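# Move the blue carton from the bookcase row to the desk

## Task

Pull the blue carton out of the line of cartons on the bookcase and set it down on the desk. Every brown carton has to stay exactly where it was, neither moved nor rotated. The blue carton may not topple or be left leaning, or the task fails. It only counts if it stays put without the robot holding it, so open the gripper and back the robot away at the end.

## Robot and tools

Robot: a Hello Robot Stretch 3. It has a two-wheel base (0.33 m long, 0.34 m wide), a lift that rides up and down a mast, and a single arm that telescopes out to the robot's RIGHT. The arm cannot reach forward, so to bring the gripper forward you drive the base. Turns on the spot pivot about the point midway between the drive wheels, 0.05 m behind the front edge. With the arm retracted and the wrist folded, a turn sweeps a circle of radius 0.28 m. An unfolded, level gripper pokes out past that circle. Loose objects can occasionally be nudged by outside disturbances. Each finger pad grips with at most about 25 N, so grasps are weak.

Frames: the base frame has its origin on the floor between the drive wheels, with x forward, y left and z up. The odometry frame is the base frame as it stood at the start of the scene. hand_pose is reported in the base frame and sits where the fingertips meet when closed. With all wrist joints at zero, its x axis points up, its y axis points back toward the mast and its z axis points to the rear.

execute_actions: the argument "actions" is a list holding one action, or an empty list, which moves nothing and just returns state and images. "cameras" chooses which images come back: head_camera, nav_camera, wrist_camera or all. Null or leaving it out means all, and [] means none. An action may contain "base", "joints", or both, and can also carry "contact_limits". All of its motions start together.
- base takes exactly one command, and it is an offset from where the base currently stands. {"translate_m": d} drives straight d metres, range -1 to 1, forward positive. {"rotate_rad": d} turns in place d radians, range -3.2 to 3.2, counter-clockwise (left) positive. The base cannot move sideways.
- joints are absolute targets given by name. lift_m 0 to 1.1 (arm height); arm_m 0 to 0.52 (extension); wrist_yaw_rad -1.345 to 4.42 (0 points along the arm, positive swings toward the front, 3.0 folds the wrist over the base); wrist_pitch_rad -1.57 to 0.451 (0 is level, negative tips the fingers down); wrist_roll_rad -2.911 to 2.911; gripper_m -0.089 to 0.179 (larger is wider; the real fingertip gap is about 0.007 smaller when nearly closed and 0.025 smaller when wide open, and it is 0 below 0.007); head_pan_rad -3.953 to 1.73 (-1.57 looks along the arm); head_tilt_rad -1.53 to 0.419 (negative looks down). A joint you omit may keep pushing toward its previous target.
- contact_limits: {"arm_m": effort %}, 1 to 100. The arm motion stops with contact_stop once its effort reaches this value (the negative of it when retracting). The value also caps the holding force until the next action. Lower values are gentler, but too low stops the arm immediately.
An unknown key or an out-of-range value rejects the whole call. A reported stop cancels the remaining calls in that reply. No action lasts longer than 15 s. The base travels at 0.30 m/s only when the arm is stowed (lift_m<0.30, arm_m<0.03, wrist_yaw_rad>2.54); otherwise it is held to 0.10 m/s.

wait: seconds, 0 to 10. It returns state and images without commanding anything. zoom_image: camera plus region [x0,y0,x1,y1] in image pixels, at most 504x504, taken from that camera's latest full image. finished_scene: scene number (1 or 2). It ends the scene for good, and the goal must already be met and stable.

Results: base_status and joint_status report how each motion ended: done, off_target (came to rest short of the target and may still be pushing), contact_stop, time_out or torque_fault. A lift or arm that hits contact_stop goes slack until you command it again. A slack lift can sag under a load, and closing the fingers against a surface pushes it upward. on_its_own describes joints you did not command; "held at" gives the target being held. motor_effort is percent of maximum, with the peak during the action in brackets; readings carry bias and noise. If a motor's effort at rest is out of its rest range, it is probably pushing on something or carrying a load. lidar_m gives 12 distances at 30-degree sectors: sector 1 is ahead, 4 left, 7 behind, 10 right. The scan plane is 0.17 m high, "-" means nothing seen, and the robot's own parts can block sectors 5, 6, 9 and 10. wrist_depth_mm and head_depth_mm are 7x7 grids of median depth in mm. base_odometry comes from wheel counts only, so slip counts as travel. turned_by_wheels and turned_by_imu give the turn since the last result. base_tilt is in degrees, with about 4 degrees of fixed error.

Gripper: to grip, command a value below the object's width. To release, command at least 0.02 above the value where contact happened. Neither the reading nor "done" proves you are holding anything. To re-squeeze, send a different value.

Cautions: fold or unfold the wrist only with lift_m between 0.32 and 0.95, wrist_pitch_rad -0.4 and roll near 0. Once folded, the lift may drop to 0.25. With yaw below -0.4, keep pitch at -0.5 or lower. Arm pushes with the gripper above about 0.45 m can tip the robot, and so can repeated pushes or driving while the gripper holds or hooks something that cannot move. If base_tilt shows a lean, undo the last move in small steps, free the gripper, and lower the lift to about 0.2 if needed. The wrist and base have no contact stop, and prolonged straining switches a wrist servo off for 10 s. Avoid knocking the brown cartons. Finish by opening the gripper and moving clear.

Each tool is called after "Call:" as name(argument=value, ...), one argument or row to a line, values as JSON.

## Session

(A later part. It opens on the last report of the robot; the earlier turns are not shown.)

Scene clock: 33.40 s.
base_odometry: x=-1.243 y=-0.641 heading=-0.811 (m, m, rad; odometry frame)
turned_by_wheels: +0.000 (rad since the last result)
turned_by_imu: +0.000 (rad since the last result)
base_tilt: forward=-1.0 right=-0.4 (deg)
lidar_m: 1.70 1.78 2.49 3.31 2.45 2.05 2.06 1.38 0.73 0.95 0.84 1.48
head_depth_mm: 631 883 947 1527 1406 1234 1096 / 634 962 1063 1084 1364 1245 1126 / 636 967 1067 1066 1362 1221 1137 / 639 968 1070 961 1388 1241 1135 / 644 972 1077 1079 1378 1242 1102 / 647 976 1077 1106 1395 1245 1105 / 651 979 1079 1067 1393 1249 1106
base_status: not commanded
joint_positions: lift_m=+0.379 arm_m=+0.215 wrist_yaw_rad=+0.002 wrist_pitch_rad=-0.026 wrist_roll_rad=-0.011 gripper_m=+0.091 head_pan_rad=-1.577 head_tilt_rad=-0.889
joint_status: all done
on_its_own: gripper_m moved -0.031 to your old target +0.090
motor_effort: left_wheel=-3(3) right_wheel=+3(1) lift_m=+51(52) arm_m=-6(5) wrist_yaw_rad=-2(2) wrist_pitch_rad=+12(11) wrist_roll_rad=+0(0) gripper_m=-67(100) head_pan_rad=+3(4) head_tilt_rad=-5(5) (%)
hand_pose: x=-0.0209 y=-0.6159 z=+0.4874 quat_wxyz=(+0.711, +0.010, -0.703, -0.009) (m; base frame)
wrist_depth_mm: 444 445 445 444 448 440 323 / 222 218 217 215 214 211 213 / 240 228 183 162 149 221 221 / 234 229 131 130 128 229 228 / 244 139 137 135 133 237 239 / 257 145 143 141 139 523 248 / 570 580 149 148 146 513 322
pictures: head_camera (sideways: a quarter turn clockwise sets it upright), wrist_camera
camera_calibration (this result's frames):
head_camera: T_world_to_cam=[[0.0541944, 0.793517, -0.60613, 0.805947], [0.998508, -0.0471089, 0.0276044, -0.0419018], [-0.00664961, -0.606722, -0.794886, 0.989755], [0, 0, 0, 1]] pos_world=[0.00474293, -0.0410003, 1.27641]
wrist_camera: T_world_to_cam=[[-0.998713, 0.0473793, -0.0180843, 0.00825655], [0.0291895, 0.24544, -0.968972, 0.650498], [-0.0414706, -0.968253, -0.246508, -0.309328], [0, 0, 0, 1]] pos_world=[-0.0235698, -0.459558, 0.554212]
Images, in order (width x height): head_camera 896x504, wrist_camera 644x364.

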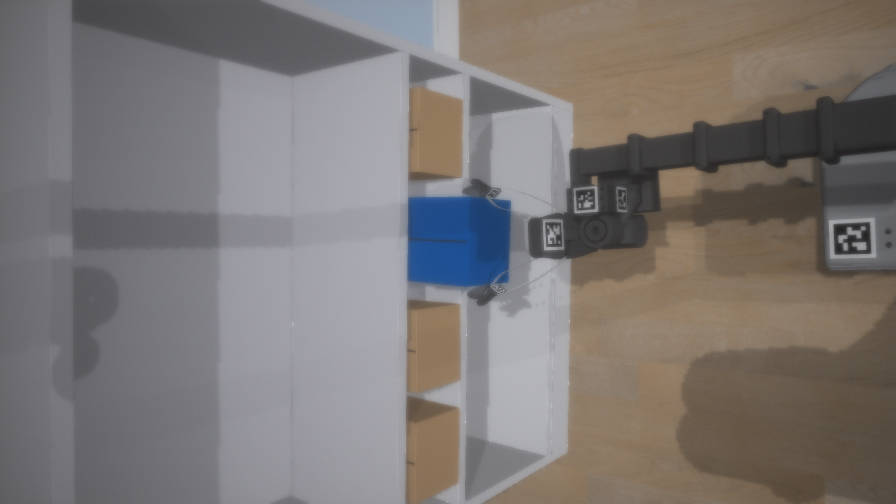

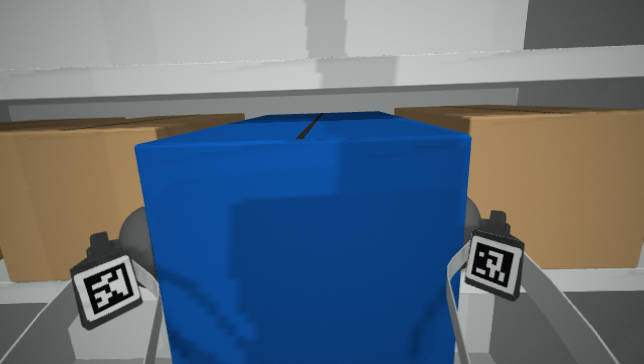

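Call:
execute_actions(
  actions=[
    {"joints":{"gripper_m":0.175}},
  ],
  cameras=[],
)

Call:
wait(
  seconds=1,
)

Call:
execute_actions(
  actions=[
    {"joints":{"lift_m":0.58}},
  ],
  cameras=[],
)

Call:
execute_actions(
  actions=[
    {"joints":{"wrist_pitch_rad":-0.8,"gripper_m":0.165}},
  ],
  cameras=[],
)

Call:
execute_actions(
  actions=[
    {"joints":{"arm_m":0.33},"contact_limits":{"arm_m":12}},
  ],
  cameras=["head_camera","wrist_camera"],
)

Scene clock: 35.67 s.
base_odometry: x=-1.243 y=-0.641 heading=-0.811 (m, m, rad; odometry frame)
turned_by_wheels: +0.000 (rad since the last result)
turned_by_imu: +0.000 (rad since the last result)
base_tilt: forward=-1.0 right=-0.4 (deg)
lidar_m: 1.70 1.78 2.49 3.74 2.45 2.05 2.06 1.39 0.74 0.95 0.84 1.48
head_depth_mm: 633 884 946 1529 1416 1235 1097 / 634 961 1064 1087 1370 1249 1123 / 637 965 1068 1070 1364 1215 1134 / 641 970 1073 968 1386 1234 1140 / 644 973 1076 1077 1378 1245 1106 / 647 976 1077 1105 1394 1244 1104 / 652 976 1080 1068 1392 1251 1106
base_status: not commanded
joint_positions: lift_m=+0.379 arm_m=+0.215 wrist_yaw_rad=+0.002 wrist_pitch_rad=-0.026 wrist_roll_rad=-0.011 gripper_m=+0.155 head_pan_rad=-1.577 head_tilt_rad=-0.889
joint_status: gripper_m off_target (ended at +0.155, target +0.175)
motor_effort: left_wheel=-3(3) right_wheel=+2(1) lift_m=+52(51) arm_m=-6(6) wrist_yaw_rad=-1(1) wrist_pitch_rad=+12(11) wrist_roll_rad=+0(0) gripper_m=+100(99) head_pan_rad=+3(4) head_tilt_rad=-5(5) (%)
hand_pose: x=-0.0211 y=-0.6159 z=+0.4874 quat_wxyz=(+0.711, +0.010, -0.703, -0.009) (m; base frame)
wrist_depth_mm: 448 458 451 440 444 436 326 / 219 217 216 217 215 212 211 / 243 227 187 167 153 223 222 / 233 230 134 132 131 230 229 / 244 143 140 138 136 238 238 / 255 148 146 144 143 515 249 / 578 579 153 152 151 509 314
pictures: none
No camera images: the call's "cameras" was empty. Leave "cameras" out to get every camera's image.

Scene clock: 36.67 s.
base_odometry: x=-1.243 y=-0.641 heading=-0.811 (m, m, rad; odometry frame)
turned_by_wheels: +0.000 (rad since the last result)
turned_by_imu: +0.000 (rad since the last result)
base_tilt: forward=-1.0 right=-0.4 (deg)
lidar_m: 1.70 1.78 2.49 3.73 2.45 2.05 2.06 1.39 0.73 0.95 0.84 1.47
head_depth_mm: 632 885 945 1531 1408 1229 1095 / 635 961 1065 1084 1362 1246 1127 / 637 964 1073 1046 1363 1219 1136 / 640 972 1069 966 1392 1237 1138 / 644 973 1073 1059 1381 1242 1105 / 647 975 1077 1104 1385 1244 1104 / 650 978 1078 1064 1393 1245 1107
base_status: not commanded
joint_positions: lift_m=+0.379 arm_m=+0.215 wrist_yaw_rad=+0.002 wrist_pitch_rad=-0.026 wrist_roll_rad=-0.011 gripper_m=+0.175 head_pan_rad=-1.577 head_tilt_rad=-0.889
joint_status: gripper_m off_target (ended at +0.155, target +0.175)
on_its_own: gripper_m moved +0.020 to your old target +0.175
motor_effort: left_wheel=-3(3) right_wheel=+1(1) lift_m=+51(51) arm_m=-6(6) wrist_yaw_rad=-1(1) wrist_pitch_rad=+12(11) wrist_roll_rad=+0(0) gripper_m=+0(99) head_pan_rad=+3(4) head_tilt_rad=-5(5) (%)
hand_pose: x=-0.0211 y=-0.6159 z=+0.4874 quat_wxyz=(+0.711, +0.010, -0.703, -0.009) (m; base frame)
wrist_depth_mm: 450 452 449 447 444 436 328 / 220 218 218 215 214 212 212 / 243 229 189 168 152 222 221 / 236 228 134 133 131 228 227 / 244 192 140 138 137 234 238 / - 250 146 144 144 442 247 / 562 572 153 152 151 515 373
wait: 1.00 s; at rest by 0.27 s
pictures: head_camera (sideways: a quarter turn clockwise sets it upright), nav_camera (sideways: a quarter turn counterclockwise sets it upright), wrist_camera
camera_calibration (this result's frames):
head_camera: T_world_to_cam=[[0.0541942, 0.793517, -0.60613, 0.805947], [0.998508, -0.0471087, 0.0276044, -0.0419018], [-0.00664946, -0.606722, -0.794886, 0.989755], [0, 0, 0, 1]] pos_world=[0.00474294, -0.0410003, 1.27641]
nav_camera: T_world_to_cam=[[0.0254921, -0.757593, 0.652229, -0.807276], [-0.999673, -0.020537, 0.0152171, 0.0442326], [0.00186649, -0.652404, -0.757869, 0.944717], [0, 0, 0, 1]] pos_world=[0.063034, 0.00565903, 1.24183]
wrist_camera: T_world_to_cam=[[-0.998692, 0.0478173, -0.0180852, 0.00841499], [0.029298, 0.245428, -0.968972, 0.650494], [-0.041895, -0.968235, -0.246508, -0.309326], [0, 0, 0, 1]] pos_world=[-0.0236134, -0.459551, 0.554212]
Images, in order (width x height): head_camera 896x504, nav_camera 672x504, wrist_camera 644x364.

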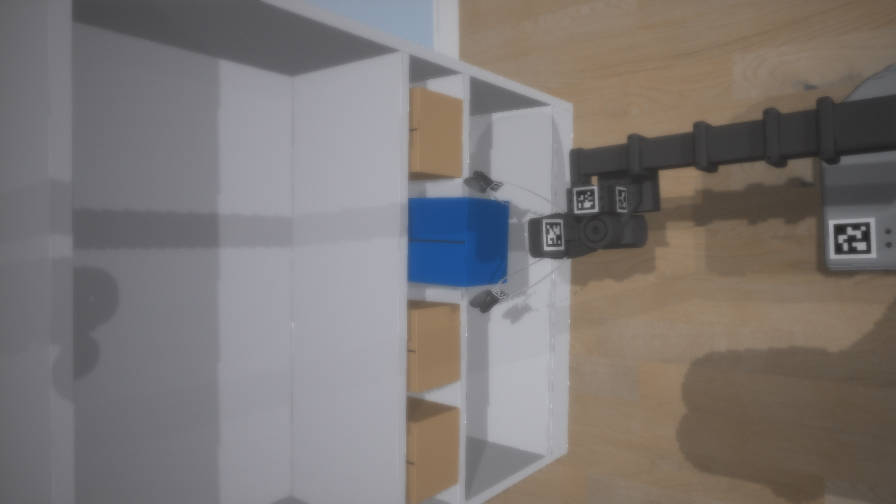

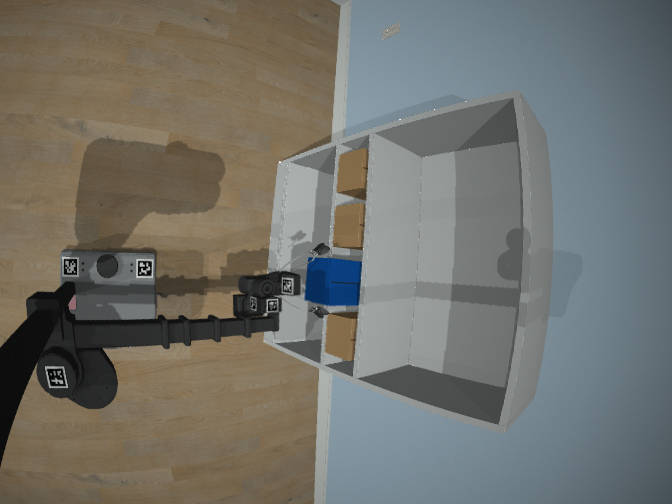

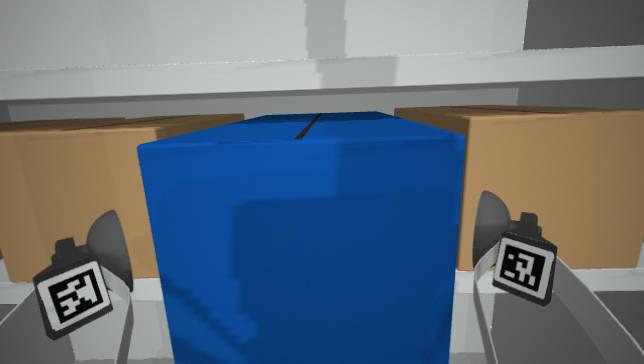

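Scene clock: 39.33 s.
base_odometry: x=-1.243 y=-0.641 heading=-0.811 (m, m, rad; odometry frame)
turned_by_wheels: +0.000 (rad since the last result)
turned_by_imu: +0.000 (rad since the last result)
base_tilt: forward=-1.0 right=-0.4 (deg)
lidar_m: 1.70 1.78 2.50 3.74 2.45 2.05 2.06 1.39 0.73 0.94 0.84 1.48
head_depth_mm: 632 885 947 1530 1403 1235 1098 / 634 964 1065 1085 1384 - - / 637 968 1070 1006 1356 1241 1139 / 640 967 1073 971 1365 1240 1138 / 644 971 1078 1098 1375 1240 1104 / 648 978 1076 1104 1389 1246 1108 / 652 976 1082 1069 1391 1247 1103
base_status: not commanded
joint_positions: lift_m=+0.579 arm_m=+0.215 wrist_yaw_rad=+0.002 wrist_pitch_rad=-0.026 wrist_roll_rad=-0.011 gripper_m=+0.175 head_pan_rad=-1.577 head_tilt_rad=-0.889
joint_status: all done
motor_effort: left_wheel=-3(3) right_wheel=+2(2) lift_m=+52(51) arm_m=-6(6) wrist_yaw_rad=-1(2) wrist_pitch_rad=+11(11) wrist_roll_rad=+0(0) gripper_m=-1(1) head_pan_rad=+3(3) head_tilt_rad=-5(5) (%)
hand_pose: x=-0.0211 y=-0.6159 z=+0.6874 quat_wxyz=(+0.711, +0.010, -0.703, -0.009) (m; base frame)
wrist_depth_mm: 457 447 448 441 445 434 329 / 460 470 468 457 462 449 325 / 489 489 482 475 477 473 329 / 506 501 503 505 500 480 327 / 476 445 434 420 408 412 337 / - 315 314 308 298 282 290 / 287 271 268 265 271 267 268
pictures: none
No camera images: the call's "cameras" was empty. Leave "cameras" out to get every camera's image.

Scene clock: 40.60 s.
base_odometry: x=-1.243 y=-0.641 heading=-0.811 (m, m, rad; odometry frame)
turned_by_wheels: +0.000 (rad since the last result)
turned_by_imu: +0.000 (rad since the last result)
base_tilt: forward=-0.9 right=-0.4 (deg)
lidar_m: 1.70 1.78 2.48 3.73 2.44 2.06 2.06 1.39 0.74 0.94 0.84 1.48
head_depth_mm: 631 882 946 1526 1404 1234 1097 / 634 960 1063 1083 1381 - - / 637 966 1067 1008 1358 1237 1135 / 640 969 1070 966 1373 1241 1139 / 643 973 1077 1100 1375 1240 1102 / 648 972 1075 1106 1391 1243 1107 / 652 978 1083 1065 1394 1245 1109
base_status: not commanded
joint_positions: lift_m=+0.579 arm_m=+0.215 wrist_yaw_rad=+0.002 wrist_pitch_rad=-0.806 wrist_roll_rad=-0.011 gripper_m=+0.165 head_pan_rad=-1.577 head_tilt_rad=-0.889
joint_status: all done
motor_effort: left_wheel=-3(3) right_wheel=+3(2) lift_m=+51(51) arm_m=-6(6) wrist_yaw_rad=-1(2) wrist_pitch_rad=+3(10) wrist_roll_rad=+0(0) gripper_m=+0(100) head_pan_rad=+4(3) head_tilt_rad=-5(5) (%)
hand_pose: x=-0.0213 y=-0.5204 z=+0.5165 quat_wxyz=(+0.654, +0.279, -0.646, -0.276) (m; base frame)
wrist_depth_mm: 245 250 226 222 259 244 243 / 293 293 194 196 278 289 305 / 520 678 205 202 335 348 813 / 564 651 278 258 659 506 803 / 668 610 625 623 617 731 720 / 655 635 652 670 653 630 664 / 582 600 588 582 587 613 612
pictures: none
No camera images: the call's "cameras" was empty. Leave "cameras" out to get every camera's image.

Scene clock: 42.70 s.
base_odometry: x=-1.243 y=-0.641 heading=-0.811 (m, m, rad; odometry frame)
turned_by_wheels: +0.000 (rad since the last result)
turned_by_imu: +0.000 (rad since the last result)
base_tilt: forward=-1.0 right=-0.4 (deg)
lidar_m: 1.70 1.79 2.49 3.73 2.45 2.05 2.06 1.39 0.73 0.95 0.84 1.48
head_depth_mm: 631 885 947 1529 1407 1234 1095 / 634 962 1064 1044 1376 - - / 636 965 1068 - 1356 1236 1135 / 640 968 1070 969 1376 1239 1138 / 644 975 1070 1057 1380 1247 1106 / 646 974 1083 1107 1388 1248 1105 / 652 979 1079 1069 1394 1244 1102
base_status: not commanded
joint_positions: lift_m=+0.579 arm_m=+0.330 wrist_yaw_rad=+0.002 wrist_pitch_rad=-0.807 wrist_roll_rad=-0.011 gripper_m=+0.165 head_pan_rad=-1.577 head_tilt_rad=-0.889
joint_status: all done
motor_effort: left_wheel=-3(2) right_wheel=+2(2) lift_m=+51(51) arm_m=+5(5) wrist_yaw_rad=-1(1) wrist_pitch_rad=+3(3) wrist_roll_rad=+0(0) gripper_m=+0(0) head_pan_rad=+3(3) head_tilt_rad=-5(5) (%)
contact_limits: arm_m 12 (drawing in: default 29, maximum 48; extending or still: default 39, maximum 65)
hand_pose: x=-0.0213 y=-0.6345 z=+0.5164 quat_wxyz=(+0.654, +0.280, -0.646, -0.276) (m; base frame)
wrist_depth_mm: 150 151 152 153 154 156 156 / 148 147 147 147 147 146 146 / 179 205 173 174 178 192 183 / 226 226 156 156 158 221 222 / 527 209 143 144 145 284 326 / 534 131 131 131 133 623 652 / 588 586 217 202 584 601 604
pictures: head_camera (sideways: a quarter turn clockwise sets it upright), wrist_camera
camera_calibration (this result's frames):
head_camera: T_world_to_cam=[[0.0541944, 0.793517, -0.60613, 0.805947], [0.998508, -0.0471089, 0.0276044, -0.0419018], [-0.00664961, -0.606722, -0.794886, 0.989755], [0, 0, 0, 1]] pos_world=[0.00474293, -0.0410003, 1.27641]
wrist_camera: T_world_to_cam=[[-0.998658, 0.046817, 0.0221443, -0.0118673], [0.0287254, 0.856501, -0.515345, 0.836571], [-0.0430935, -0.514017, -0.856697, 0.283063], [0, 0, 0, 1]] pos_world=[-0.023684, -0.570469, 0.673884]
Images, in order (width x height): head_camera 896x504, wrist_camera 644x364.

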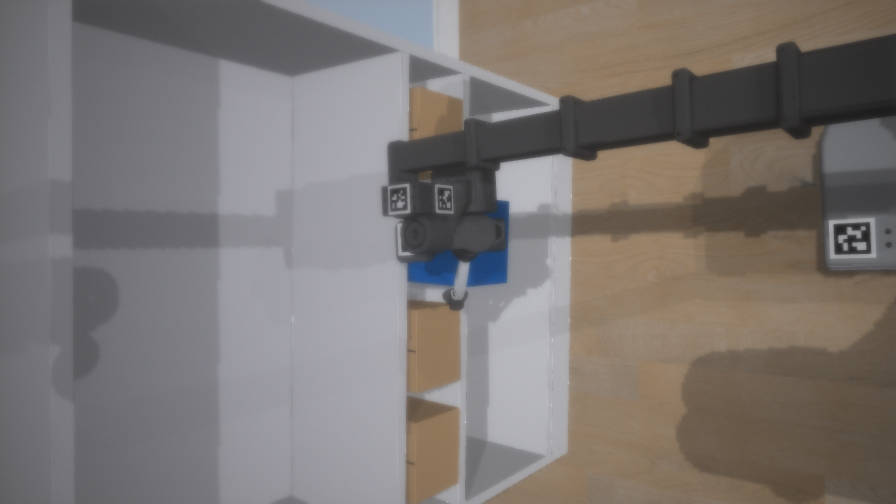

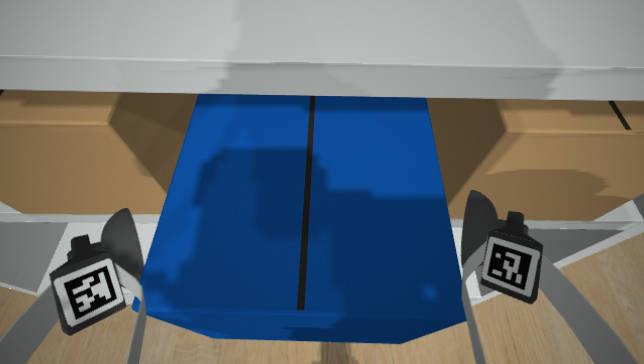

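Call:
execute_actions(
  actions=[
    {"joints":{"arm_m":0.37,"lift_m":0.56,"gripper_m":0.16},"contact_limits":{"arm_m":12}},
  ],
  cameras=["wrist_camera"],
)

Scene clock: 44.40 s.
base_odometry: x=-1.243 y=-0.641 heading=-0.811 (m, m, rad; odometry frame)
turned_by_wheels: +0.000 (rad since the last result)
turned_by_imu: +0.000 (rad since the last result)
base_tilt: forward=-1.0 right=-0.4 (deg)
lidar_m: 1.70 1.78 2.49 3.74 2.45 2.05 2.06 1.39 0.73 0.94 0.84 1.47
head_depth_mm: 633 881 947 1528 1404 1235 1100 / 636 963 1066 1068 1383 - - / 638 966 1071 - 1362 1239 1137 / 642 971 1071 975 1371 1243 1137 / 645 973 1077 1061 1383 1242 1107 / 650 977 1082 1105 1390 1244 1106 / 653 977 1082 1070 1399 1250 1104
base_status: not commanded
joint_positions: lift_m=+0.561 arm_m=+0.369 wrist_yaw_rad=-0.003 wrist_pitch_rad=-0.784 wrist_roll_rad=-0.009 gripper_m=+0.160 head_pan_rad=-1.577 head_tilt_rad=-0.889
joint_status: all done
motor_effort: left_wheel=-7(6) right_wheel=+7(7) lift_m=+8(52) arm_m=+9(8) wrist_yaw_rad=+3(3) wrist_pitch_rad=-7(8) wrist_roll_rad=-1(1) gripper_m=-18(99) head_pan_rad=+3(3) head_tilt_rad=-5(5) (%)
contact_limits: arm_m 12 (drawing in: default 29, maximum 48; extending or still: default 39, maximum 65)
hand_pose: x=-0.0221 y=-0.6787 z=+0.5016 quat_wxyz=(+0.656, +0.270, -0.651, -0.270) (m; base frame)
wrist_depth_mm: 132 132 133 134 135 136 137 / 115 116 116 117 117 119 119 / 113 112 113 112 113 113 113 / 149 176 142 142 142 180 147 / 182 132 130 130 130 135 187 / - 119 120 120 121 450 314 / 564 113 111 112 112 516 589
pictures: wrist_camera
camera_calibration (this result's frames):
wrist_camera: T_world_to_cam=[[-0.998372, 0.0534874, 0.0197961, -0.00456029], [0.0346449, 0.844477, -0.53447, 0.868446], [-0.0453048, -0.532914, -0.844956, 0.228845], [0, 0, 0, 1]] pos_world=[-0.0242723, -0.611184, 0.657612]
Images, in order (width x height): wrist_camera 644x364.

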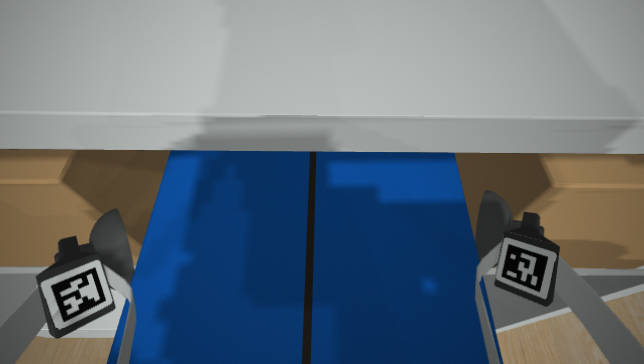

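Call:
execute_actions(
  actions=[
    {"joints":{"arm_m":0.362,"lift_m":0.571}},
  ],
  cameras=[],
)

Call:
execute_actions(
  actions=[
    {"joints":{"gripper_m":0.08}},
  ],
  cameras=[],
)

Call:
wait(
  seconds=2,
)

Scene clock: 45.53 s.
base_odometry: x=-1.243 y=-0.641 heading=-0.811 (m, m, rad; odometry frame)
turned_by_wheels: +0.000 (rad since the last result)
turned_by_imu: +0.000 (rad since the last result)
base_tilt: forward=-1.0 right=-0.4 (deg)
lidar_m: 1.70 1.78 2.48 3.73 2.45 2.06 2.06 1.39 0.73 0.95 0.84 1.47
head_depth_mm: 630 884 946 1535 1411 1233 1095 / 635 963 1064 1081 1382 - - / 636 968 1073 - 1360 1238 1136 / 641 967 1073 975 1367 1241 1137 / 644 973 1070 1061 1383 1243 1102 / 647 973 1077 1105 1389 1245 1108 / 651 977 1077 1066 1397 1250 1109
base_status: not commanded
joint_positions: lift_m=+0.570 arm_m=+0.362 wrist_yaw_rad=-0.003 wrist_pitch_rad=-0.803 wrist_roll_rad=-0.009 gripper_m=+0.160 head_pan_rad=-1.577 head_tilt_rad=-0.889
joint_status: all done
motor_effort: left_wheel=-3(7) right_wheel=+2(8) lift_m=+51(52) arm_m=-6(8) wrist_yaw_rad=+4(3) wrist_pitch_rad=+1(7) wrist_roll_rad=-1(1) gripper_m=-1(19) head_pan_rad=+3(3) head_tilt_rad=-5(5) (%)
hand_pose: x=-0.0221 y=-0.6680 z=+0.5080 quat_wxyz=(+0.653, +0.277, -0.648, -0.277) (m; base frame)
wrist_depth_mm: 136 138 139 139 141 142 142 / 120 121 122 123 124 124 125 / 127 127 127 127 127 127 127 / 160 178 147 147 149 179 159 / 217 138 136 136 137 203 217 / 529 126 126 127 127 477 369 / 571 120 118 119 119 582 599
pictures: none
No camera images: the call's "cameras" was empty. Leave "cameras" out to get every camera's image.

Scene clock: 46.83 s.
base_odometry: x=-1.243 y=-0.641 heading=-0.811 (m, m, rad; odometry frame)
turned_by_wheels: +0.000 (rad since the last result)
turned_by_imu: +0.000 (rad since the last result)
base_tilt: forward=-1.0 right=-0.4 (deg)
lidar_m: 1.70 1.78 2.50 3.74 2.44 2.05 2.06 1.38 0.74 0.95 0.84 1.47
head_depth_mm: 632 884 948 1528 1410 1234 1096 / 634 966 1065 1085 1381 - - / 637 964 1068 - 1363 1235 1136 / 640 967 1069 978 1376 1244 1140 / 644 971 1072 1055 1377 1244 1103 / 647 976 1079 1107 1389 1246 1106 / 651 977 1080 1071 1395 1243 1104
base_status: not commanded
joint_positions: lift_m=+0.570 arm_m=+0.362 wrist_yaw_rad=-0.003 wrist_pitch_rad=-0.803 wrist_roll_rad=-0.009 gripper_m=+0.122 head_pan_rad=-1.577 head_tilt_rad=-0.889
joint_status: gripper_m off_target (ended at +0.122, target +0.080)
motor_effort: left_wheel=-3(3) right_wheel=+2(2) lift_m=+48(51) arm_m=-4(6) wrist_yaw_rad=+3(3) wrist_pitch_rad=+1(1) wrist_roll_rad=-1(1) gripper_m=-99(100) head_pan_rad=+4(3) head_tilt_rad=-5(5) (%)
hand_pose: x=-0.0221 y=-0.6679 z=+0.5081 quat_wxyz=(+0.653, +0.277, -0.648, -0.277) (m; base frame)
wrist_depth_mm: 137 138 140 140 141 143 144 / 122 122 123 124 125 125 126 / 127 127 127 127 127 127 128 / 160 179 148 149 149 179 159 / 216 138 136 137 138 202 216 / 525 127 127 127 128 443 376 / 566 120 119 119 120 588 598
pictures: none
No camera images: the call's "cameras" was empty. Leave "cameras" out to get every camera's image.

Scene clock: 48.83 s.
base_odometry: x=-1.243 y=-0.641 heading=-0.811 (m, m, rad; odometry frame)
turned_by_wheels: +0.000 (rad since the last result)
turned_by_imu: +0.000 (rad since the last result)
base_tilt: forward=-0.9 right=-0.4 (deg)
lidar_m: 1.70 1.78 2.50 3.30 2.45 2.05 2.06 1.39 0.73 0.95 0.84 1.48
head_depth_mm: 633 883 948 1528 1404 1230 1098 / 634 963 1066 1081 1372 - - / 638 967 1071 - 1366 1242 1137 / 640 968 1071 978 1367 1238 1140 / 644 973 1074 1058 1378 1244 1103 / 648 978 1077 1105 1389 1241 1107 / 651 977 1082 1068 1397 1246 1106
base_status: not commanded
joint_positions: lift_m=+0.570 arm_m=+0.362 wrist_yaw_rad=-0.003 wrist_pitch_rad=-0.803 wrist_roll_rad=-0.009 gripper_m=+0.089 head_pan_rad=-1.577 head_tilt_rad=-0.889
joint_status: gripper_m off_target (ended at +0.122, target +0.080)
on_its_own: gripper_m moved -0.033 toward your old target +0.080
motor_effort: left_wheel=-3(3) right_wheel=+2(2) lift_m=+48(51) arm_m=-5(6) wrist_yaw_rad=+3(3) wrist_pitch_rad=+1(1) wrist_roll_rad=-1(1) gripper_m=-100(100) head_pan_rad=+3(3) head_tilt_rad=-5(5) (%)
hand_pose: x=-0.0221 y=-0.6679 z=+0.5081 quat_wxyz=(+0.653, +0.277, -0.648, -0.277) (m; base frame)
wrist_depth_mm: 137 139 140 142 142 143 144 / 121 122 123 124 125 125 126 / 127 127 127 127 127 127 127 / 161 179 148 148 149 180 158 / 218 138 136 137 137 203 219 / 532 127 127 128 128 436 378 / 580 120 119 119 120 598 599
wait: 2.00 s; at rest by 0.27 s
pictures: head_camera (sideways: a quarter turn clockwise sets it upright), nav_camera (sideways: a quarter turn counterclockwise sets it upright), wrist_camera
camera_calibration (this result's frames):
head_camera: T_world_to_cam=[[0.0541944, 0.793522, -0.606124, 0.805939], [0.998508, -0.047109, 0.027604, -0.0419014], [-0.0066495, -0.606716, -0.794891, 0.989762], [0, 0, 0, 1]] pos_world=[0.00474293, -0.0410001, 1.27641]
nav_camera: T_world_to_cam=[[0.025492, -0.757598, 0.652223, -0.807268], [-0.999673, -0.020537, 0.0152169, 0.0442329], [0.00186645, -0.652398, -0.757874, 0.944724], [0, 0, 0, 1]] pos_world=[0.063034, 0.0056595, 1.24183]
wrist_camera: T_world_to_cam=[[-0.998375, 0.0531016, 0.0206974, -0.00596492], [0.0346923, 0.854361, -0.518521, 0.861276], [-0.0452173, -0.516961, -0.854814, 0.25579], [0, 0, 0, 1]] pos_world=[-0.0242687, -0.60329, 0.665366]
Images, in order (width x height): head_camera 896x504, nav_camera 672x504, wrist_camera 644x364.

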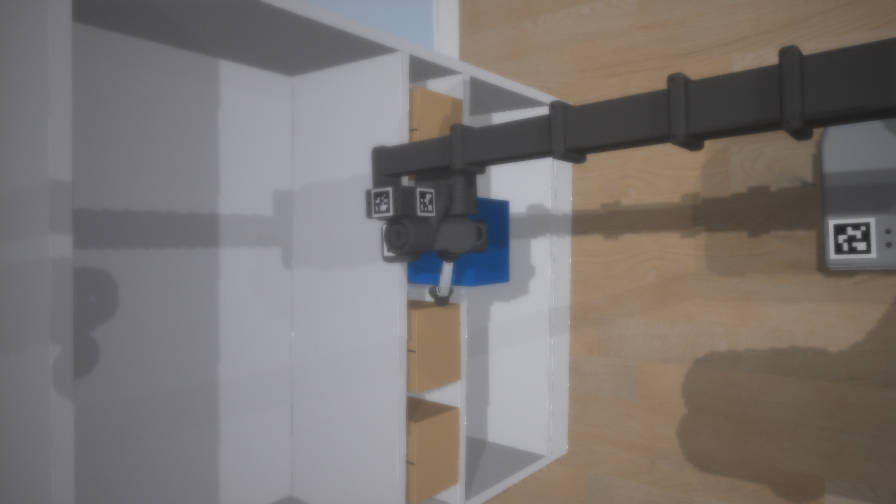

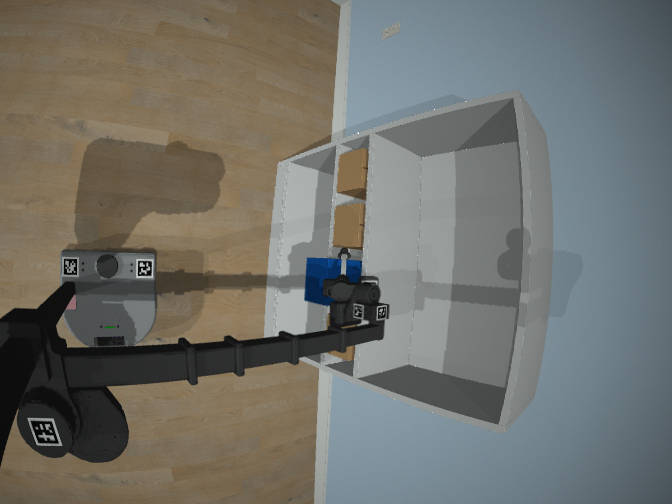

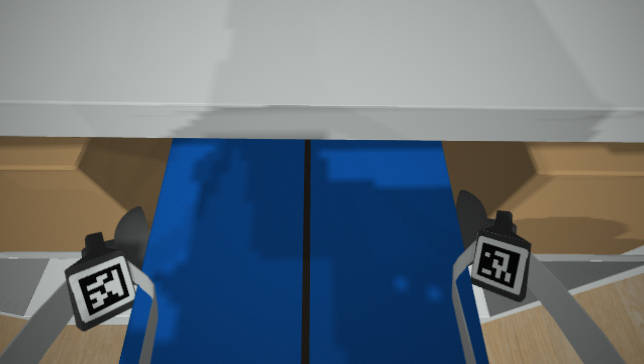

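Call:
execute_actions(
  actions=[
    {"joints":{"arm_m":0.27,"lift_m":0.582,"gripper_m":0.07}},
  ],
  cameras=["wrist_camera"],
)

Scene clock: 50.93 s.
base_odometry: x=-1.243 y=-0.641 heading=-0.811 (m, m, rad; odometry frame)
turned_by_wheels: +0.000 (rad since the last result)
turned_by_imu: +0.000 (rad since the last result)
base_tilt: forward=-1.0 right=-0.4 (deg)
lidar_m: 1.70 1.78 2.50 3.73 2.44 2.05 2.05 1.39 0.73 0.95 0.84 1.48
head_depth_mm: 631 884 949 1522 1410 1229 1097 / 634 962 1067 1082 1380 - - / 636 967 1067 977 1365 1236 1138 / 641 970 1068 959 1334 1239 1133 / 642 971 1071 1080 1377 1241 1104 / 648 979 1076 1104 1391 1245 1106 / 652 980 1081 1067 1392 1247 1107
base_status: not commanded
joint_positions: lift_m=+0.581 arm_m=+0.270 wrist_yaw_rad=-0.002 wrist_pitch_rad=-0.815 wrist_roll_rad=-0.009 gripper_m=+0.074 head_pan_rad=-1.577 head_tilt_rad=-0.889
joint_status: all done
motor_effort: left_wheel=-2(3) right_wheel=+2(2) lift_m=+52(53) arm_m=-5(6) wrist_yaw_rad=+2(4) wrist_pitch_rad=+7(8) wrist_roll_rad=-1(1) gripper_m=-100(100) head_pan_rad=+4(3) head_tilt_rad=-5(5) (%)
hand_pose: x=-0.0219 y=-0.5735 z=+0.5170 quat_wxyz=(+0.652, +0.281, -0.646, -0.280) (m; base frame)
wrist_depth_mm: 205 210 187 189 189 212 213 / 222 231 176 179 181 220 222 / 269 269 161 161 165 269 282 / 555 636 148 148 150 440 750 / 580 140 138 138 138 684 716 / 638 128 127 128 128 634 649 / 585 122 119 120 120 603 608
pictures: wrist_camera
camera_calibration (this result's frames):
wrist_camera: T_world_to_cam=[[-0.998434, 0.0517254, 0.0213134, -0.0120859], [0.033745, 0.86069, -0.50801, 0.783418], [-0.0446212, -0.506495, -0.861088, 0.32145], [0, 0, 0, 1]] pos_world=[-0.0241599, -0.510842, 0.675039]
Images, in order (width x height): wrist_camera 644x364.

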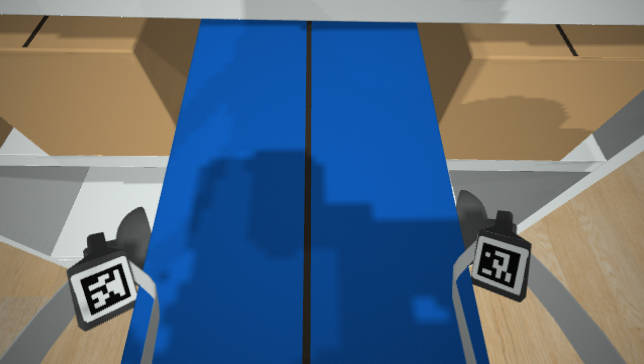

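Holding, light.

Call:
execute_actions(
  actions=[
    {"joints":{"arm_m":0.005,"head_pan_rad":1.25,"head_tilt_rad":-0.3}},
  ],
)

Scene clock: 54.27 s.
base_odometry: x=-1.243 y=-0.641 heading=-0.811 (m, m, rad; odometry frame)
turned_by_wheels: +0.000 (rad since the last result)
turned_by_imu: +0.000 (rad since the last result)
base_tilt: forward=-1.0 right=-0.4 (deg)
lidar_m: 1.70 1.78 2.49 3.74 2.45 2.05 2.05 1.39 0.73 0.94 0.84 1.47
head_depth_mm: 2457 2551 2663 2779 2505 1817 1426 / 2938 3074 3239 3338 2545 1836 1430 / 3538 3796 - - 2556 1839 1444 / 3480 3676 3973 - 2547 1853 1440 / 3355 3587 3822 3941 2604 1865 1453 / 3269 3465 3633 3926 2611 1882 1458 / 3154 3391 3523 3718 2623 1869 1468
base_status: not commanded
joint_positions: lift_m=+0.581 arm_m=+0.005 wrist_yaw_rad=-0.002 wrist_pitch_rad=-0.816 wrist_roll_rad=-0.009 gripper_m=+0.085 head_pan_rad=+1.243 head_tilt_rad=-0.310
joint_status: all done
on_its_own: gripper_m is held at +0.084, not at your +0.070, by its stall guard, which is still easing
motor_effort: left_wheel=-3(2) right_wheel=+1(1) lift_m=+52(52) arm_m=-5(6) wrist_yaw_rad=+1(2) wrist_pitch_rad=+7(7) wrist_roll_rad=-1(1) gripper_m=-78(100) head_pan_rad=+4(41) head_tilt_rad=+5(38) (%)
hand_pose: x=-0.0218 y=-0.3084 z=+0.5169 quat_wxyz=(+0.652, +0.281, -0.646, -0.280) (m; base frame)
wrist_depth_mm: 583 718 195 196 205 577 851 / 635 779 176 178 181 947 899 / 818 717 161 162 165 847 850 / 764 734 148 148 150 742 770 / 693 139 137 137 138 715 693 / 654 127 128 128 128 642 662 / 581 121 119 119 120 610 607
pictures: head_camera (sideways: a quarter turn clockwise sets it upright), nav_camera (sideways: a quarter turn counterclockwise sets it upright), wrist_camera
camera_calibration (this result's frames):
head_camera: T_world_to_cam=[[-0.153988, -0.298655, -0.941856, 1.2449], [-0.939277, 0.3401, 0.0457233, -0.0536985], [0.306669, 0.891705, -0.332891, 0.386814], [0, 0, 0, 1]] pos_world=[0.0226367, 0.0451326, 1.30373]
nav_camera: T_world_to_cam=[[0.0608101, 0.271531, 0.960507, -1.20946], [0.950689, -0.308955, 0.0271519, 0.0167812], [0.304126, 0.911492, -0.276929, 0.317144], [0, 0, 0, 1]] pos_world=[-0.0388582, 0.0445164, 1.24906]
wrist_camera: T_world_to_cam=[[-0.998468, 0.051049, 0.0213372, -0.0259126], [0.0331711, 0.860956, -0.507597, 0.555068], [-0.0442827, -0.506111, -0.861331, 0.45591], [0, 0, 0, 1]] pos_world=[-0.0240962, -0.245825, 0.674993]
Images, in order (width x height): head_camera 896x504, nav_camera 672x504, wrist_camera 644x364.

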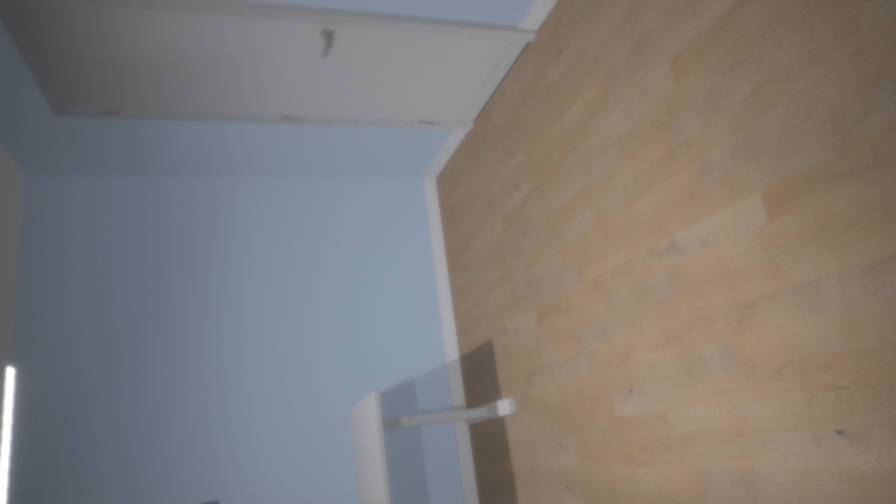

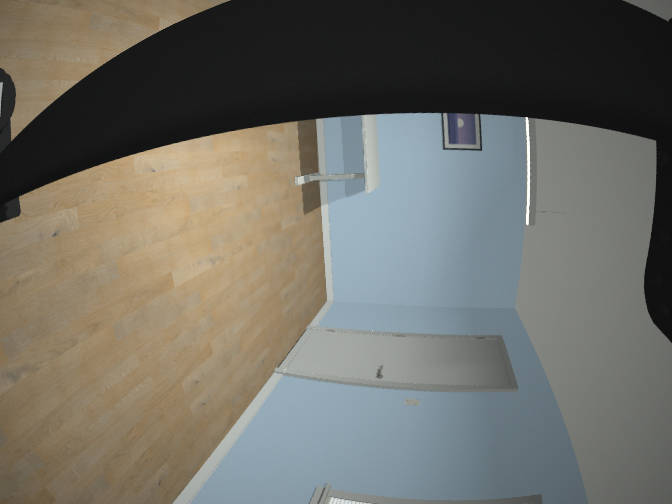

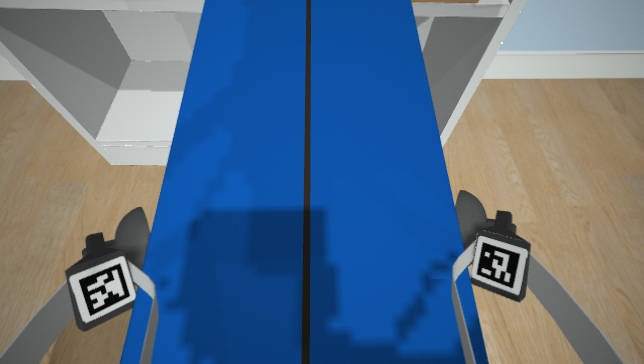

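Call:
execute_actions(
  actions=[
    {"base":{"rotate_rad":1.69},"joints":{"head_pan_rad":0,"head_tilt_rad":-0.6}},
  ],
  cameras=[],
)

Call:
execute_actions(
  actions=[
    {"base":{"translate_m":1.0},"joints":{"lift_m":0.93}},
  ],
  cameras=["wrist_camera"],
)

Call:
execute_actions(
  actions=[
    {"base":{"translate_m":1.0}},
  ],
  cameras=[],
)

Call:
execute_actions(
  actions=[
    {"base":{"translate_m":0.47}},
  ],
)

Scene clock: 58.37 s.
base_odometry: x=-1.243 y=-0.641 heading=+0.879 (m, m, rad; odometry frame)
turned_by_wheels: +1.690 (rad since the last result)
turned_by_imu: +1.691 (rad since the last result)
base_tilt: forward=-1.0 right=-0.5 (deg)
lidar_m: 3.30 2.44 2.06 2.06 1.26 0.73 0.95 0.84 1.69 1.70 1.86 2.82
head_depth_mm: 3104 3487 3222 2263 1746 1419 1190 / 3184 3570 3255 2271 1743 1424 1197 / 3238 3591 3271 2288 1759 1431 1200 / 3263 3649 3262 2297 1752 1433 1203 / 3301 3713 3369 2300 1770 1442 1209 / 3370 3662 3319 2335 1773 1435 1206 / 3425 3843 3379 2335 1790 1449 1213
base_status: done
joint_positions: lift_m=+0.581 arm_m=+0.005 wrist_yaw_rad=-0.002 wrist_pitch_rad=-0.816 wrist_roll_rad=-0.009 gripper_m=+0.101 head_pan_rad=+0.007 head_tilt_rad=-0.592
joint_status: all done
on_its_own: gripper_m is held at +0.100, not at your +0.070, by its stall guard, which is not easing now
motor_effort: left_wheel=-3(9) right_wheel=+2(7) lift_m=+52(52) arm_m=-6(6) wrist_yaw_rad=+2(2) wrist_pitch_rad=+7(7) wrist_roll_rad=-1(1) gripper_m=-61(74) head_pan_rad=-3(41) head_tilt_rad=-3(28) (%)
hand_pose: x=-0.0218 y=-0.3084 z=+0.5169 quat_wxyz=(+0.652, +0.281, -0.646, -0.280) (m; base frame)
wrist_depth_mm: - - 197 196 206 - - / 942 930 176 178 183 948 970 / 832 856 161 162 166 847 860 / 744 738 148 150 149 770 782 / 692 139 136 138 138 707 714 / 646 127 128 128 129 642 650 / 582 121 119 120 120 606 620
pictures: none
No camera images: the call's "cameras" was empty. Leave "cameras" out to get every camera's image.

Scene clock: 69.47 s.
base_odometry: x=-0.606 y=+0.129 heading=+0.879 (m, m, rad; odometry frame)
turned_by_wheels: +0.000 (rad since the last result)
turned_by_imu: +0.001 (rad since the last result)
base_tilt: forward=-1.0 right=-0.4 (deg)
lidar_m: 2.32 2.07 1.54 1.82 2.09 2.01 1.67 2.17 1.86 1.84 2.01 2.79
head_depth_mm: 2276 2472 2822 2265 1737 1414 1193 / 2305 2444 2797 2266 1751 1426 1196 / 2349 2479 2918 2277 1758 1428 1203 / 2379 2501 2929 2304 1760 1434 1206 / 2401 2535 2959 2306 1767 1436 1209 / 2424 2606 2957 2314 1775 1442 1212 / 2490 2706 3072 2324 1786 1441 1213
base_status: done
joint_positions: lift_m=+0.929 arm_m=+0.005 wrist_yaw_rad=-0.002 wrist_pitch_rad=-0.816 wrist_roll_rad=-0.009 gripper_m=+0.101 head_pan_rad=+0.007 head_tilt_rad=-0.593
joint_status: all done
on_its_own: gripper_m is held at +0.100, not at your +0.070, by its stall guard, which is not easing now
motor_effort: left_wheel=-4(6) right_wheel=+1(6) lift_m=+52(50) arm_m=-6(6) wrist_yaw_rad=+2(2) wrist_pitch_rad=+7(7) wrist_roll_rad=-1(1) gripper_m=-61(62) head_pan_rad=-4(4) head_tilt_rad=-3(3) (%)
hand_pose: x=-0.0218 y=-0.3084 z=+0.8649 quat_wxyz=(+0.652, +0.281, -0.646, -0.280) (m; base frame)
wrist_depth_mm: - - 197 197 206 - - / - - 176 178 182 - - / - - 162 162 165 - - / - - 148 149 149 - - / - 138 136 138 138 - - / 942 127 127 127 128 914 - / 879 121 119 120 120 910 909
pictures: wrist_camera
camera_calibration (this result's frames):
wrist_camera: T_world_to_cam=[[-0.998468, 0.0510392, 0.0213472, -0.0333498], [0.0331586, 0.860968, -0.507577, 0.731688], [-0.0442856, -0.506092, -0.861342, 0.755667], [0, 0, 0, 1]] pos_world=[-0.0240954, -0.245821, 1.02299]
Images, in order (width x height): wrist_camera 644x364.

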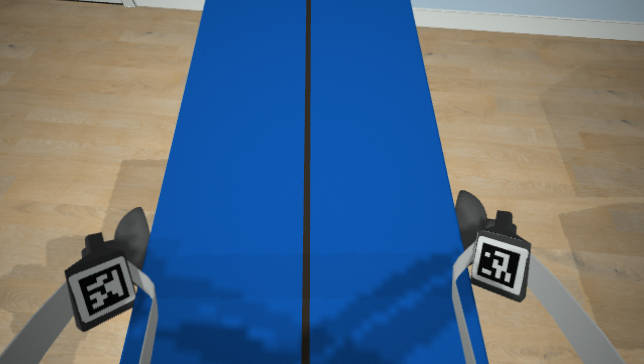

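Scene clock: 80.57 s.
base_odometry: x=+0.032 y=+0.899 heading=+0.879 (m, m, rad; odometry frame)
turned_by_wheels: +0.000 (rad since the last result)
turned_by_imu: +0.001 (rad since the last result)
base_tilt: forward=-0.9 right=-0.4 (deg)
lidar_m: 1.78 1.54 1.43 1.39 1.66 2.98 2.64 2.49 2.01 1.97 2.16 1.38
head_depth_mm: 1447 1610 1410 1574 1689 1419 1194 / 1460 1630 1415 2058 1752 1420 1198 / 1480 1655 1424 2094 1754 1432 1199 / 1500 1677 1438 2115 1763 1430 1208 / 1524 1716 1445 2124 1783 1440 1208 / 1554 1744 1462 2124 1783 1439 1212 / 1570 1757 1462 1774 1760 1445 1215
base_status: done
joint_positions: lift_m=+0.929 arm_m=+0.005 wrist_yaw_rad=-0.002 wrist_pitch_rad=-0.816 wrist_roll_rad=-0.009 gripper_m=+0.101 head_pan_rad=+0.007 head_tilt_rad=-0.593
joint_status: not commanded
on_its_own: gripper_m is held at +0.100, not at your +0.070, by its stall guard, which is not easing now
motor_effort: left_wheel=-4(5) right_wheel=+1(7) lift_m=+52(52) arm_m=-6(6) wrist_yaw_rad=+2(1) wrist_pitch_rad=+7(7) wrist_roll_rad=-1(1) gripper_m=-62(60) head_pan_rad=-4(3) head_tilt_rad=-4(3) (%)
hand_pose: x=-0.0218 y=-0.3084 z=+0.8649 quat_wxyz=(+0.652, +0.281, -0.646, -0.280) (m; base frame)
wrist_depth_mm: - - 196 198 208 - - / - - 176 178 183 - - / - - 162 162 166 - - / - - 148 149 150 - - / - 139 136 137 138 - - / 968 127 127 129 129 952 - / 896 122 119 120 120 875 908
pictures: none
No camera images: the call's "cameras" was empty. Leave "cameras" out to get every camera's image.

Scene clock: 86.37 s.
base_odometry: x=+0.332 y=+1.261 heading=+0.879 (m, m, rad; odometry frame)
turned_by_wheels: +0.000 (rad since the last result)
turned_by_imu: +0.001 (rad since the last result)
base_tilt: forward=-1.0 right=-0.4 (deg)
lidar_m: 1.32 1.13 1.71 1.30 1.45 2.87 3.09 2.57 2.05 2.04 1.64 0.97
head_depth_mm: 1056 1173 1275 996 768 1375 1195 / 1071 1193 1293 997 773 1424 1200 / 1086 1206 1313 1003 773 1430 1200 / 1100 1230 1333 1008 777 1433 1201 / 1111 1248 1358 1015 806 1436 1205 / 1127 1263 1370 1019 811 1440 1211 / 1141 1283 1390 1025 813 1444 1209
base_status: done
joint_positions: lift_m=+0.929 arm_m=+0.005 wrist_yaw_rad=-0.002 wrist_pitch_rad=-0.816 wrist_roll_rad=-0.009 gripper_m=+0.101 head_pan_rad=+0.007 head_tilt_rad=-0.593
joint_status: not commanded
on_its_own: gripper_m is held at +0.100, not at your +0.070, by its stall guard, which is not easing now
motor_effort: left_wheel=-4(6) right_wheel=+2(7) lift_m=+52(52) arm_m=-6(5) wrist_yaw_rad=+1(2) wrist_pitch_rad=+7(7) wrist_roll_rad=-1(1) gripper_m=-62(60) head_pan_rad=-4(4) head_tilt_rad=-3(3) (%)
hand_pose: x=-0.0218 y=-0.3084 z=+0.8649 quat_wxyz=(+0.652, +0.281, -0.646, -0.280) (m; base frame)
wrist_depth_mm: - - 197 197 206 - - / - - 177 177 181 - - / - - 162 163 166 - - / - - 148 149 150 - - / - 139 137 137 138 - - / 953 128 128 128 129 950 - / 887 121 119 120 119 914 930
pictures: head_camera (sideways: a quarter turn clockwise sets it upright), nav_camera (sideways: a quarter turn counterclockwise sets it upright), wrist_camera
camera_calibration (this result's frames):
head_camera: T_world_to_cam=[[-0.582358, 0.045458, -0.81166, 1.07768], [0.0243535, 0.998963, 0.0384747, -0.0501242], [0.812568, 0.00263929, -0.582861, 0.708992], [0, 0, 0, 1]] pos_world=[0.052714, -0.000788313, 1.28989]
nav_camera: T_world_to_cam=[[0.533525, 0.0336739, 0.845113, -1.06178], [0.027834, -0.999365, 0.0222484, 0.0288036], [0.845326, 0.0116528, -0.534124, 0.648531], [0, 0, 0, 1]] pos_world=[0.0174643, 0.0569823, 1.24308]
wrist_camera: T_world_to_cam=[[-0.998468, 0.051039, 0.0213472, -0.0333498], [0.0331585, 0.860968, -0.507577, 0.731688], [-0.0442854, -0.506092, -0.861342, 0.755667], [0, 0, 0, 1]] pos_world=[-0.0240953, -0.245821, 1.02299]
Images, in order (width x height): head_camera 896x504, nav_camera 672x504, wrist_camera 644x364.

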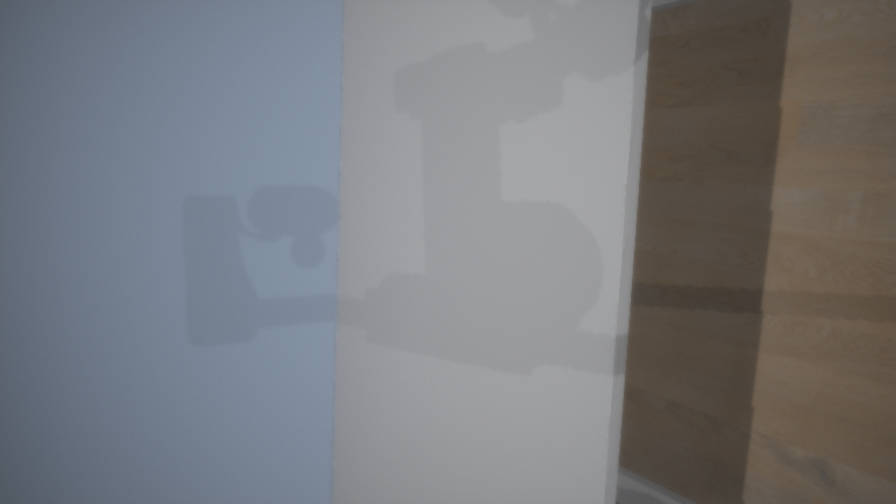

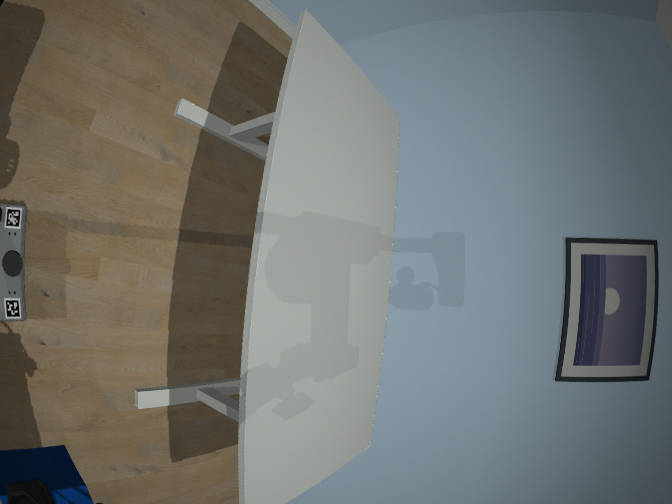

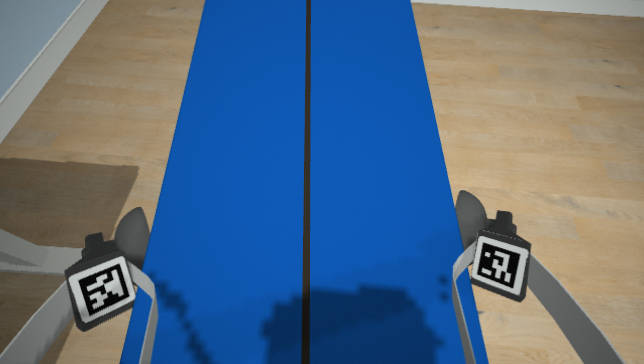

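Call:
execute_actions(
  actions=[
    {"base":{"rotate_rad":1.45},"joints":{"head_pan_rad":-1.57,"head_tilt_rad":-0.8,"arm_m":0.43}},
  ],
  cameras=[],
)

Call:
execute_actions(
  actions=[
    {"joints":{"lift_m":0.89}},
  ],
  cameras=["head_camera","wrist_camera"],
)

Scene clock: 91.03 s.
base_odometry: x=+0.332 y=+1.261 heading=+2.329 (m, m, rad; odometry frame)
turned_by_wheels: +1.450 (rad since the last result)
turned_by_imu: +1.450 (rad since the last result)
base_tilt: forward=-0.9 right=-0.5 (deg)
lidar_m: 1.30 1.45 2.47 3.11 2.85 2.12 2.04 1.83 0.97 1.32 1.13 1.75
head_depth_mm: 1124 - - 780 1452 1273 1119 / 1085 1208 975 805 1491 1277 1120 / 1088 - 787 806 1499 1286 1119 / 1106 1223 743 811 1501 1287 1124 / 1130 1251 984 810 1505 1291 1124 / 1131 1248 990 791 1509 1292 1122 / 1130 1249 993 793 1516 1296 1128
base_status: done
joint_positions: lift_m=+0.929 arm_m=+0.430 wrist_yaw_rad=-0.001 wrist_pitch_rad=-0.816 wrist_roll_rad=-0.009 gripper_m=+0.101 head_pan_rad=-1.563 head_tilt_rad=-0.790
joint_status: all done
on_its_own: gripper_m is held at +0.100, not at your +0.070, by its stall guard, which is not easing now
motor_effort: left_wheel=-2(10) right_wheel=+2(7) lift_m=+52(52) arm_m=+5(5) wrist_yaw_rad=+2(2) wrist_pitch_rad=+7(7) wrist_roll_rad=-1(1) gripper_m=-61(61) head_pan_rad=-3(41) head_tilt_rad=-5(20) (%)
hand_pose: x=-0.0218 y=-0.7326 z=+0.8649 quat_wxyz=(+0.652, +0.281, -0.646, -0.280) (m; base frame)
wrist_depth_mm: 477 478 197 196 208 489 489 / 420 416 177 178 182 429 434 / 374 380 161 162 167 382 387 / 340 336 148 149 150 354 354 / 311 139 137 138 138 324 321 / 286 127 128 128 128 287 296 / 264 121 119 120 120 272 274
pictures: none
No camera images: the call's "cameras" was empty. Leave "cameras" out to get every camera's image.

Scene clock: 92.20 s.
base_odometry: x=+0.332 y=+1.261 heading=+2.329 (m, m, rad; odometry frame)
turned_by_wheels: +0.000 (rad since the last result)
turned_by_imu: +0.000 (rad since the last result)
base_tilt: forward=-1.0 right=-0.4 (deg)
lidar_m: 1.30 1.46 2.47 3.10 2.86 2.12 2.04 1.83 0.98 1.32 1.12 1.75
head_depth_mm: 1125 1242 - - 1429 1280 1112 / 1127 - 943 804 1492 1278 1118 / 1110 - 885 807 1500 1280 1115 / 1129 1255 762 810 1492 1285 1122 / 1131 1248 985 812 1497 1292 1124 / 1131 1251 987 790 1512 1291 1126 / 1128 1250 993 794 1513 1294 1128
base_status: not commanded
joint_positions: lift_m=+0.891 arm_m=+0.430 wrist_yaw_rad=-0.001 wrist_pitch_rad=-0.816 wrist_roll_rad=-0.009 gripper_m=+0.101 head_pan_rad=-1.563 head_tilt_rad=-0.790
joint_status: all done
on_its_own: gripper_m is held at +0.100, not at your +0.070, by its stall guard, which is not easing now
motor_effort: left_wheel=-2(2) right_wheel=+2(2) lift_m=+15(51) arm_m=+4(5) wrist_yaw_rad=+1(2) wrist_pitch_rad=+7(7) wrist_roll_rad=-1(1) gripper_m=-61(61) head_pan_rad=-3(3) head_tilt_rad=-4(4) (%)
hand_pose: x=-0.0218 y=-0.7326 z=+0.8262 quat_wxyz=(+0.652, +0.281, -0.646, -0.280) (m; base frame)
wrist_depth_mm: 414 417 196 197 208 428 429 / 367 366 176 177 182 376 386 / 326 330 161 162 166 338 337 / 301 297 148 149 149 310 307 / 275 138 137 138 138 283 282 / 254 127 127 128 128 250 259 / 230 121 119 120 120 239 240
pictures: head_camera (sideways: a quarter turn clockwise sets it upright), wrist_camera
camera_calibration (this result's frames):
head_camera: T_world_to_cam=[[0.0441074, 0.730415, -0.681578, 0.904316], [0.999025, -0.0308866, 0.0315508, -0.0470465], [0.00199356, -0.682304, -0.731065, 0.906713], [0, 0, 0, 1]] pos_world=[0.00530609, -0.0433247, 1.28071]
wrist_camera: T_world_to_cam=[[-0.998479, 0.0508311, 0.0213592, -0.0110031], [0.0329775, 0.861026, -0.50749, 1.07725], [-0.0441871, -0.506014, -0.861393, 0.507744], [0, 0, 0, 1]] pos_world=[-0.0240757, -0.670057, 0.984296]
Images, in order (width x height): head_camera 896x504, wrist_camera 644x364.

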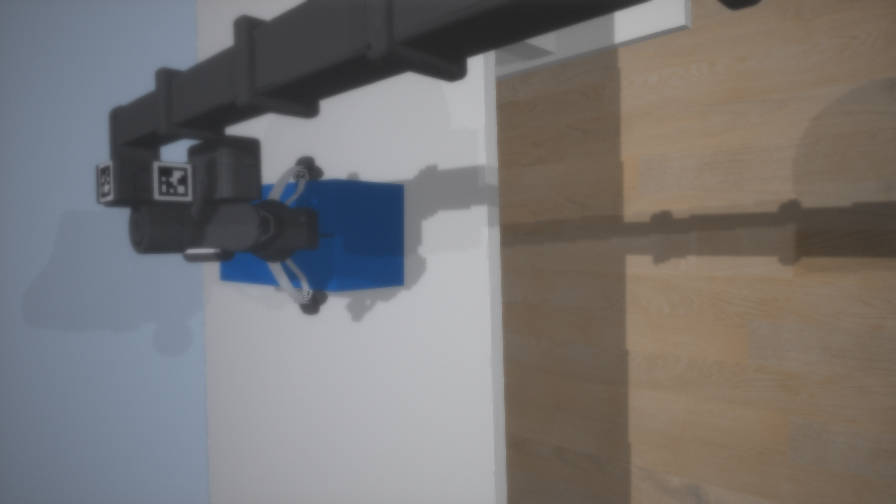

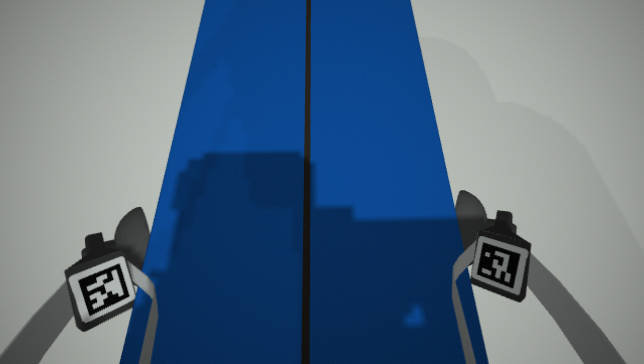

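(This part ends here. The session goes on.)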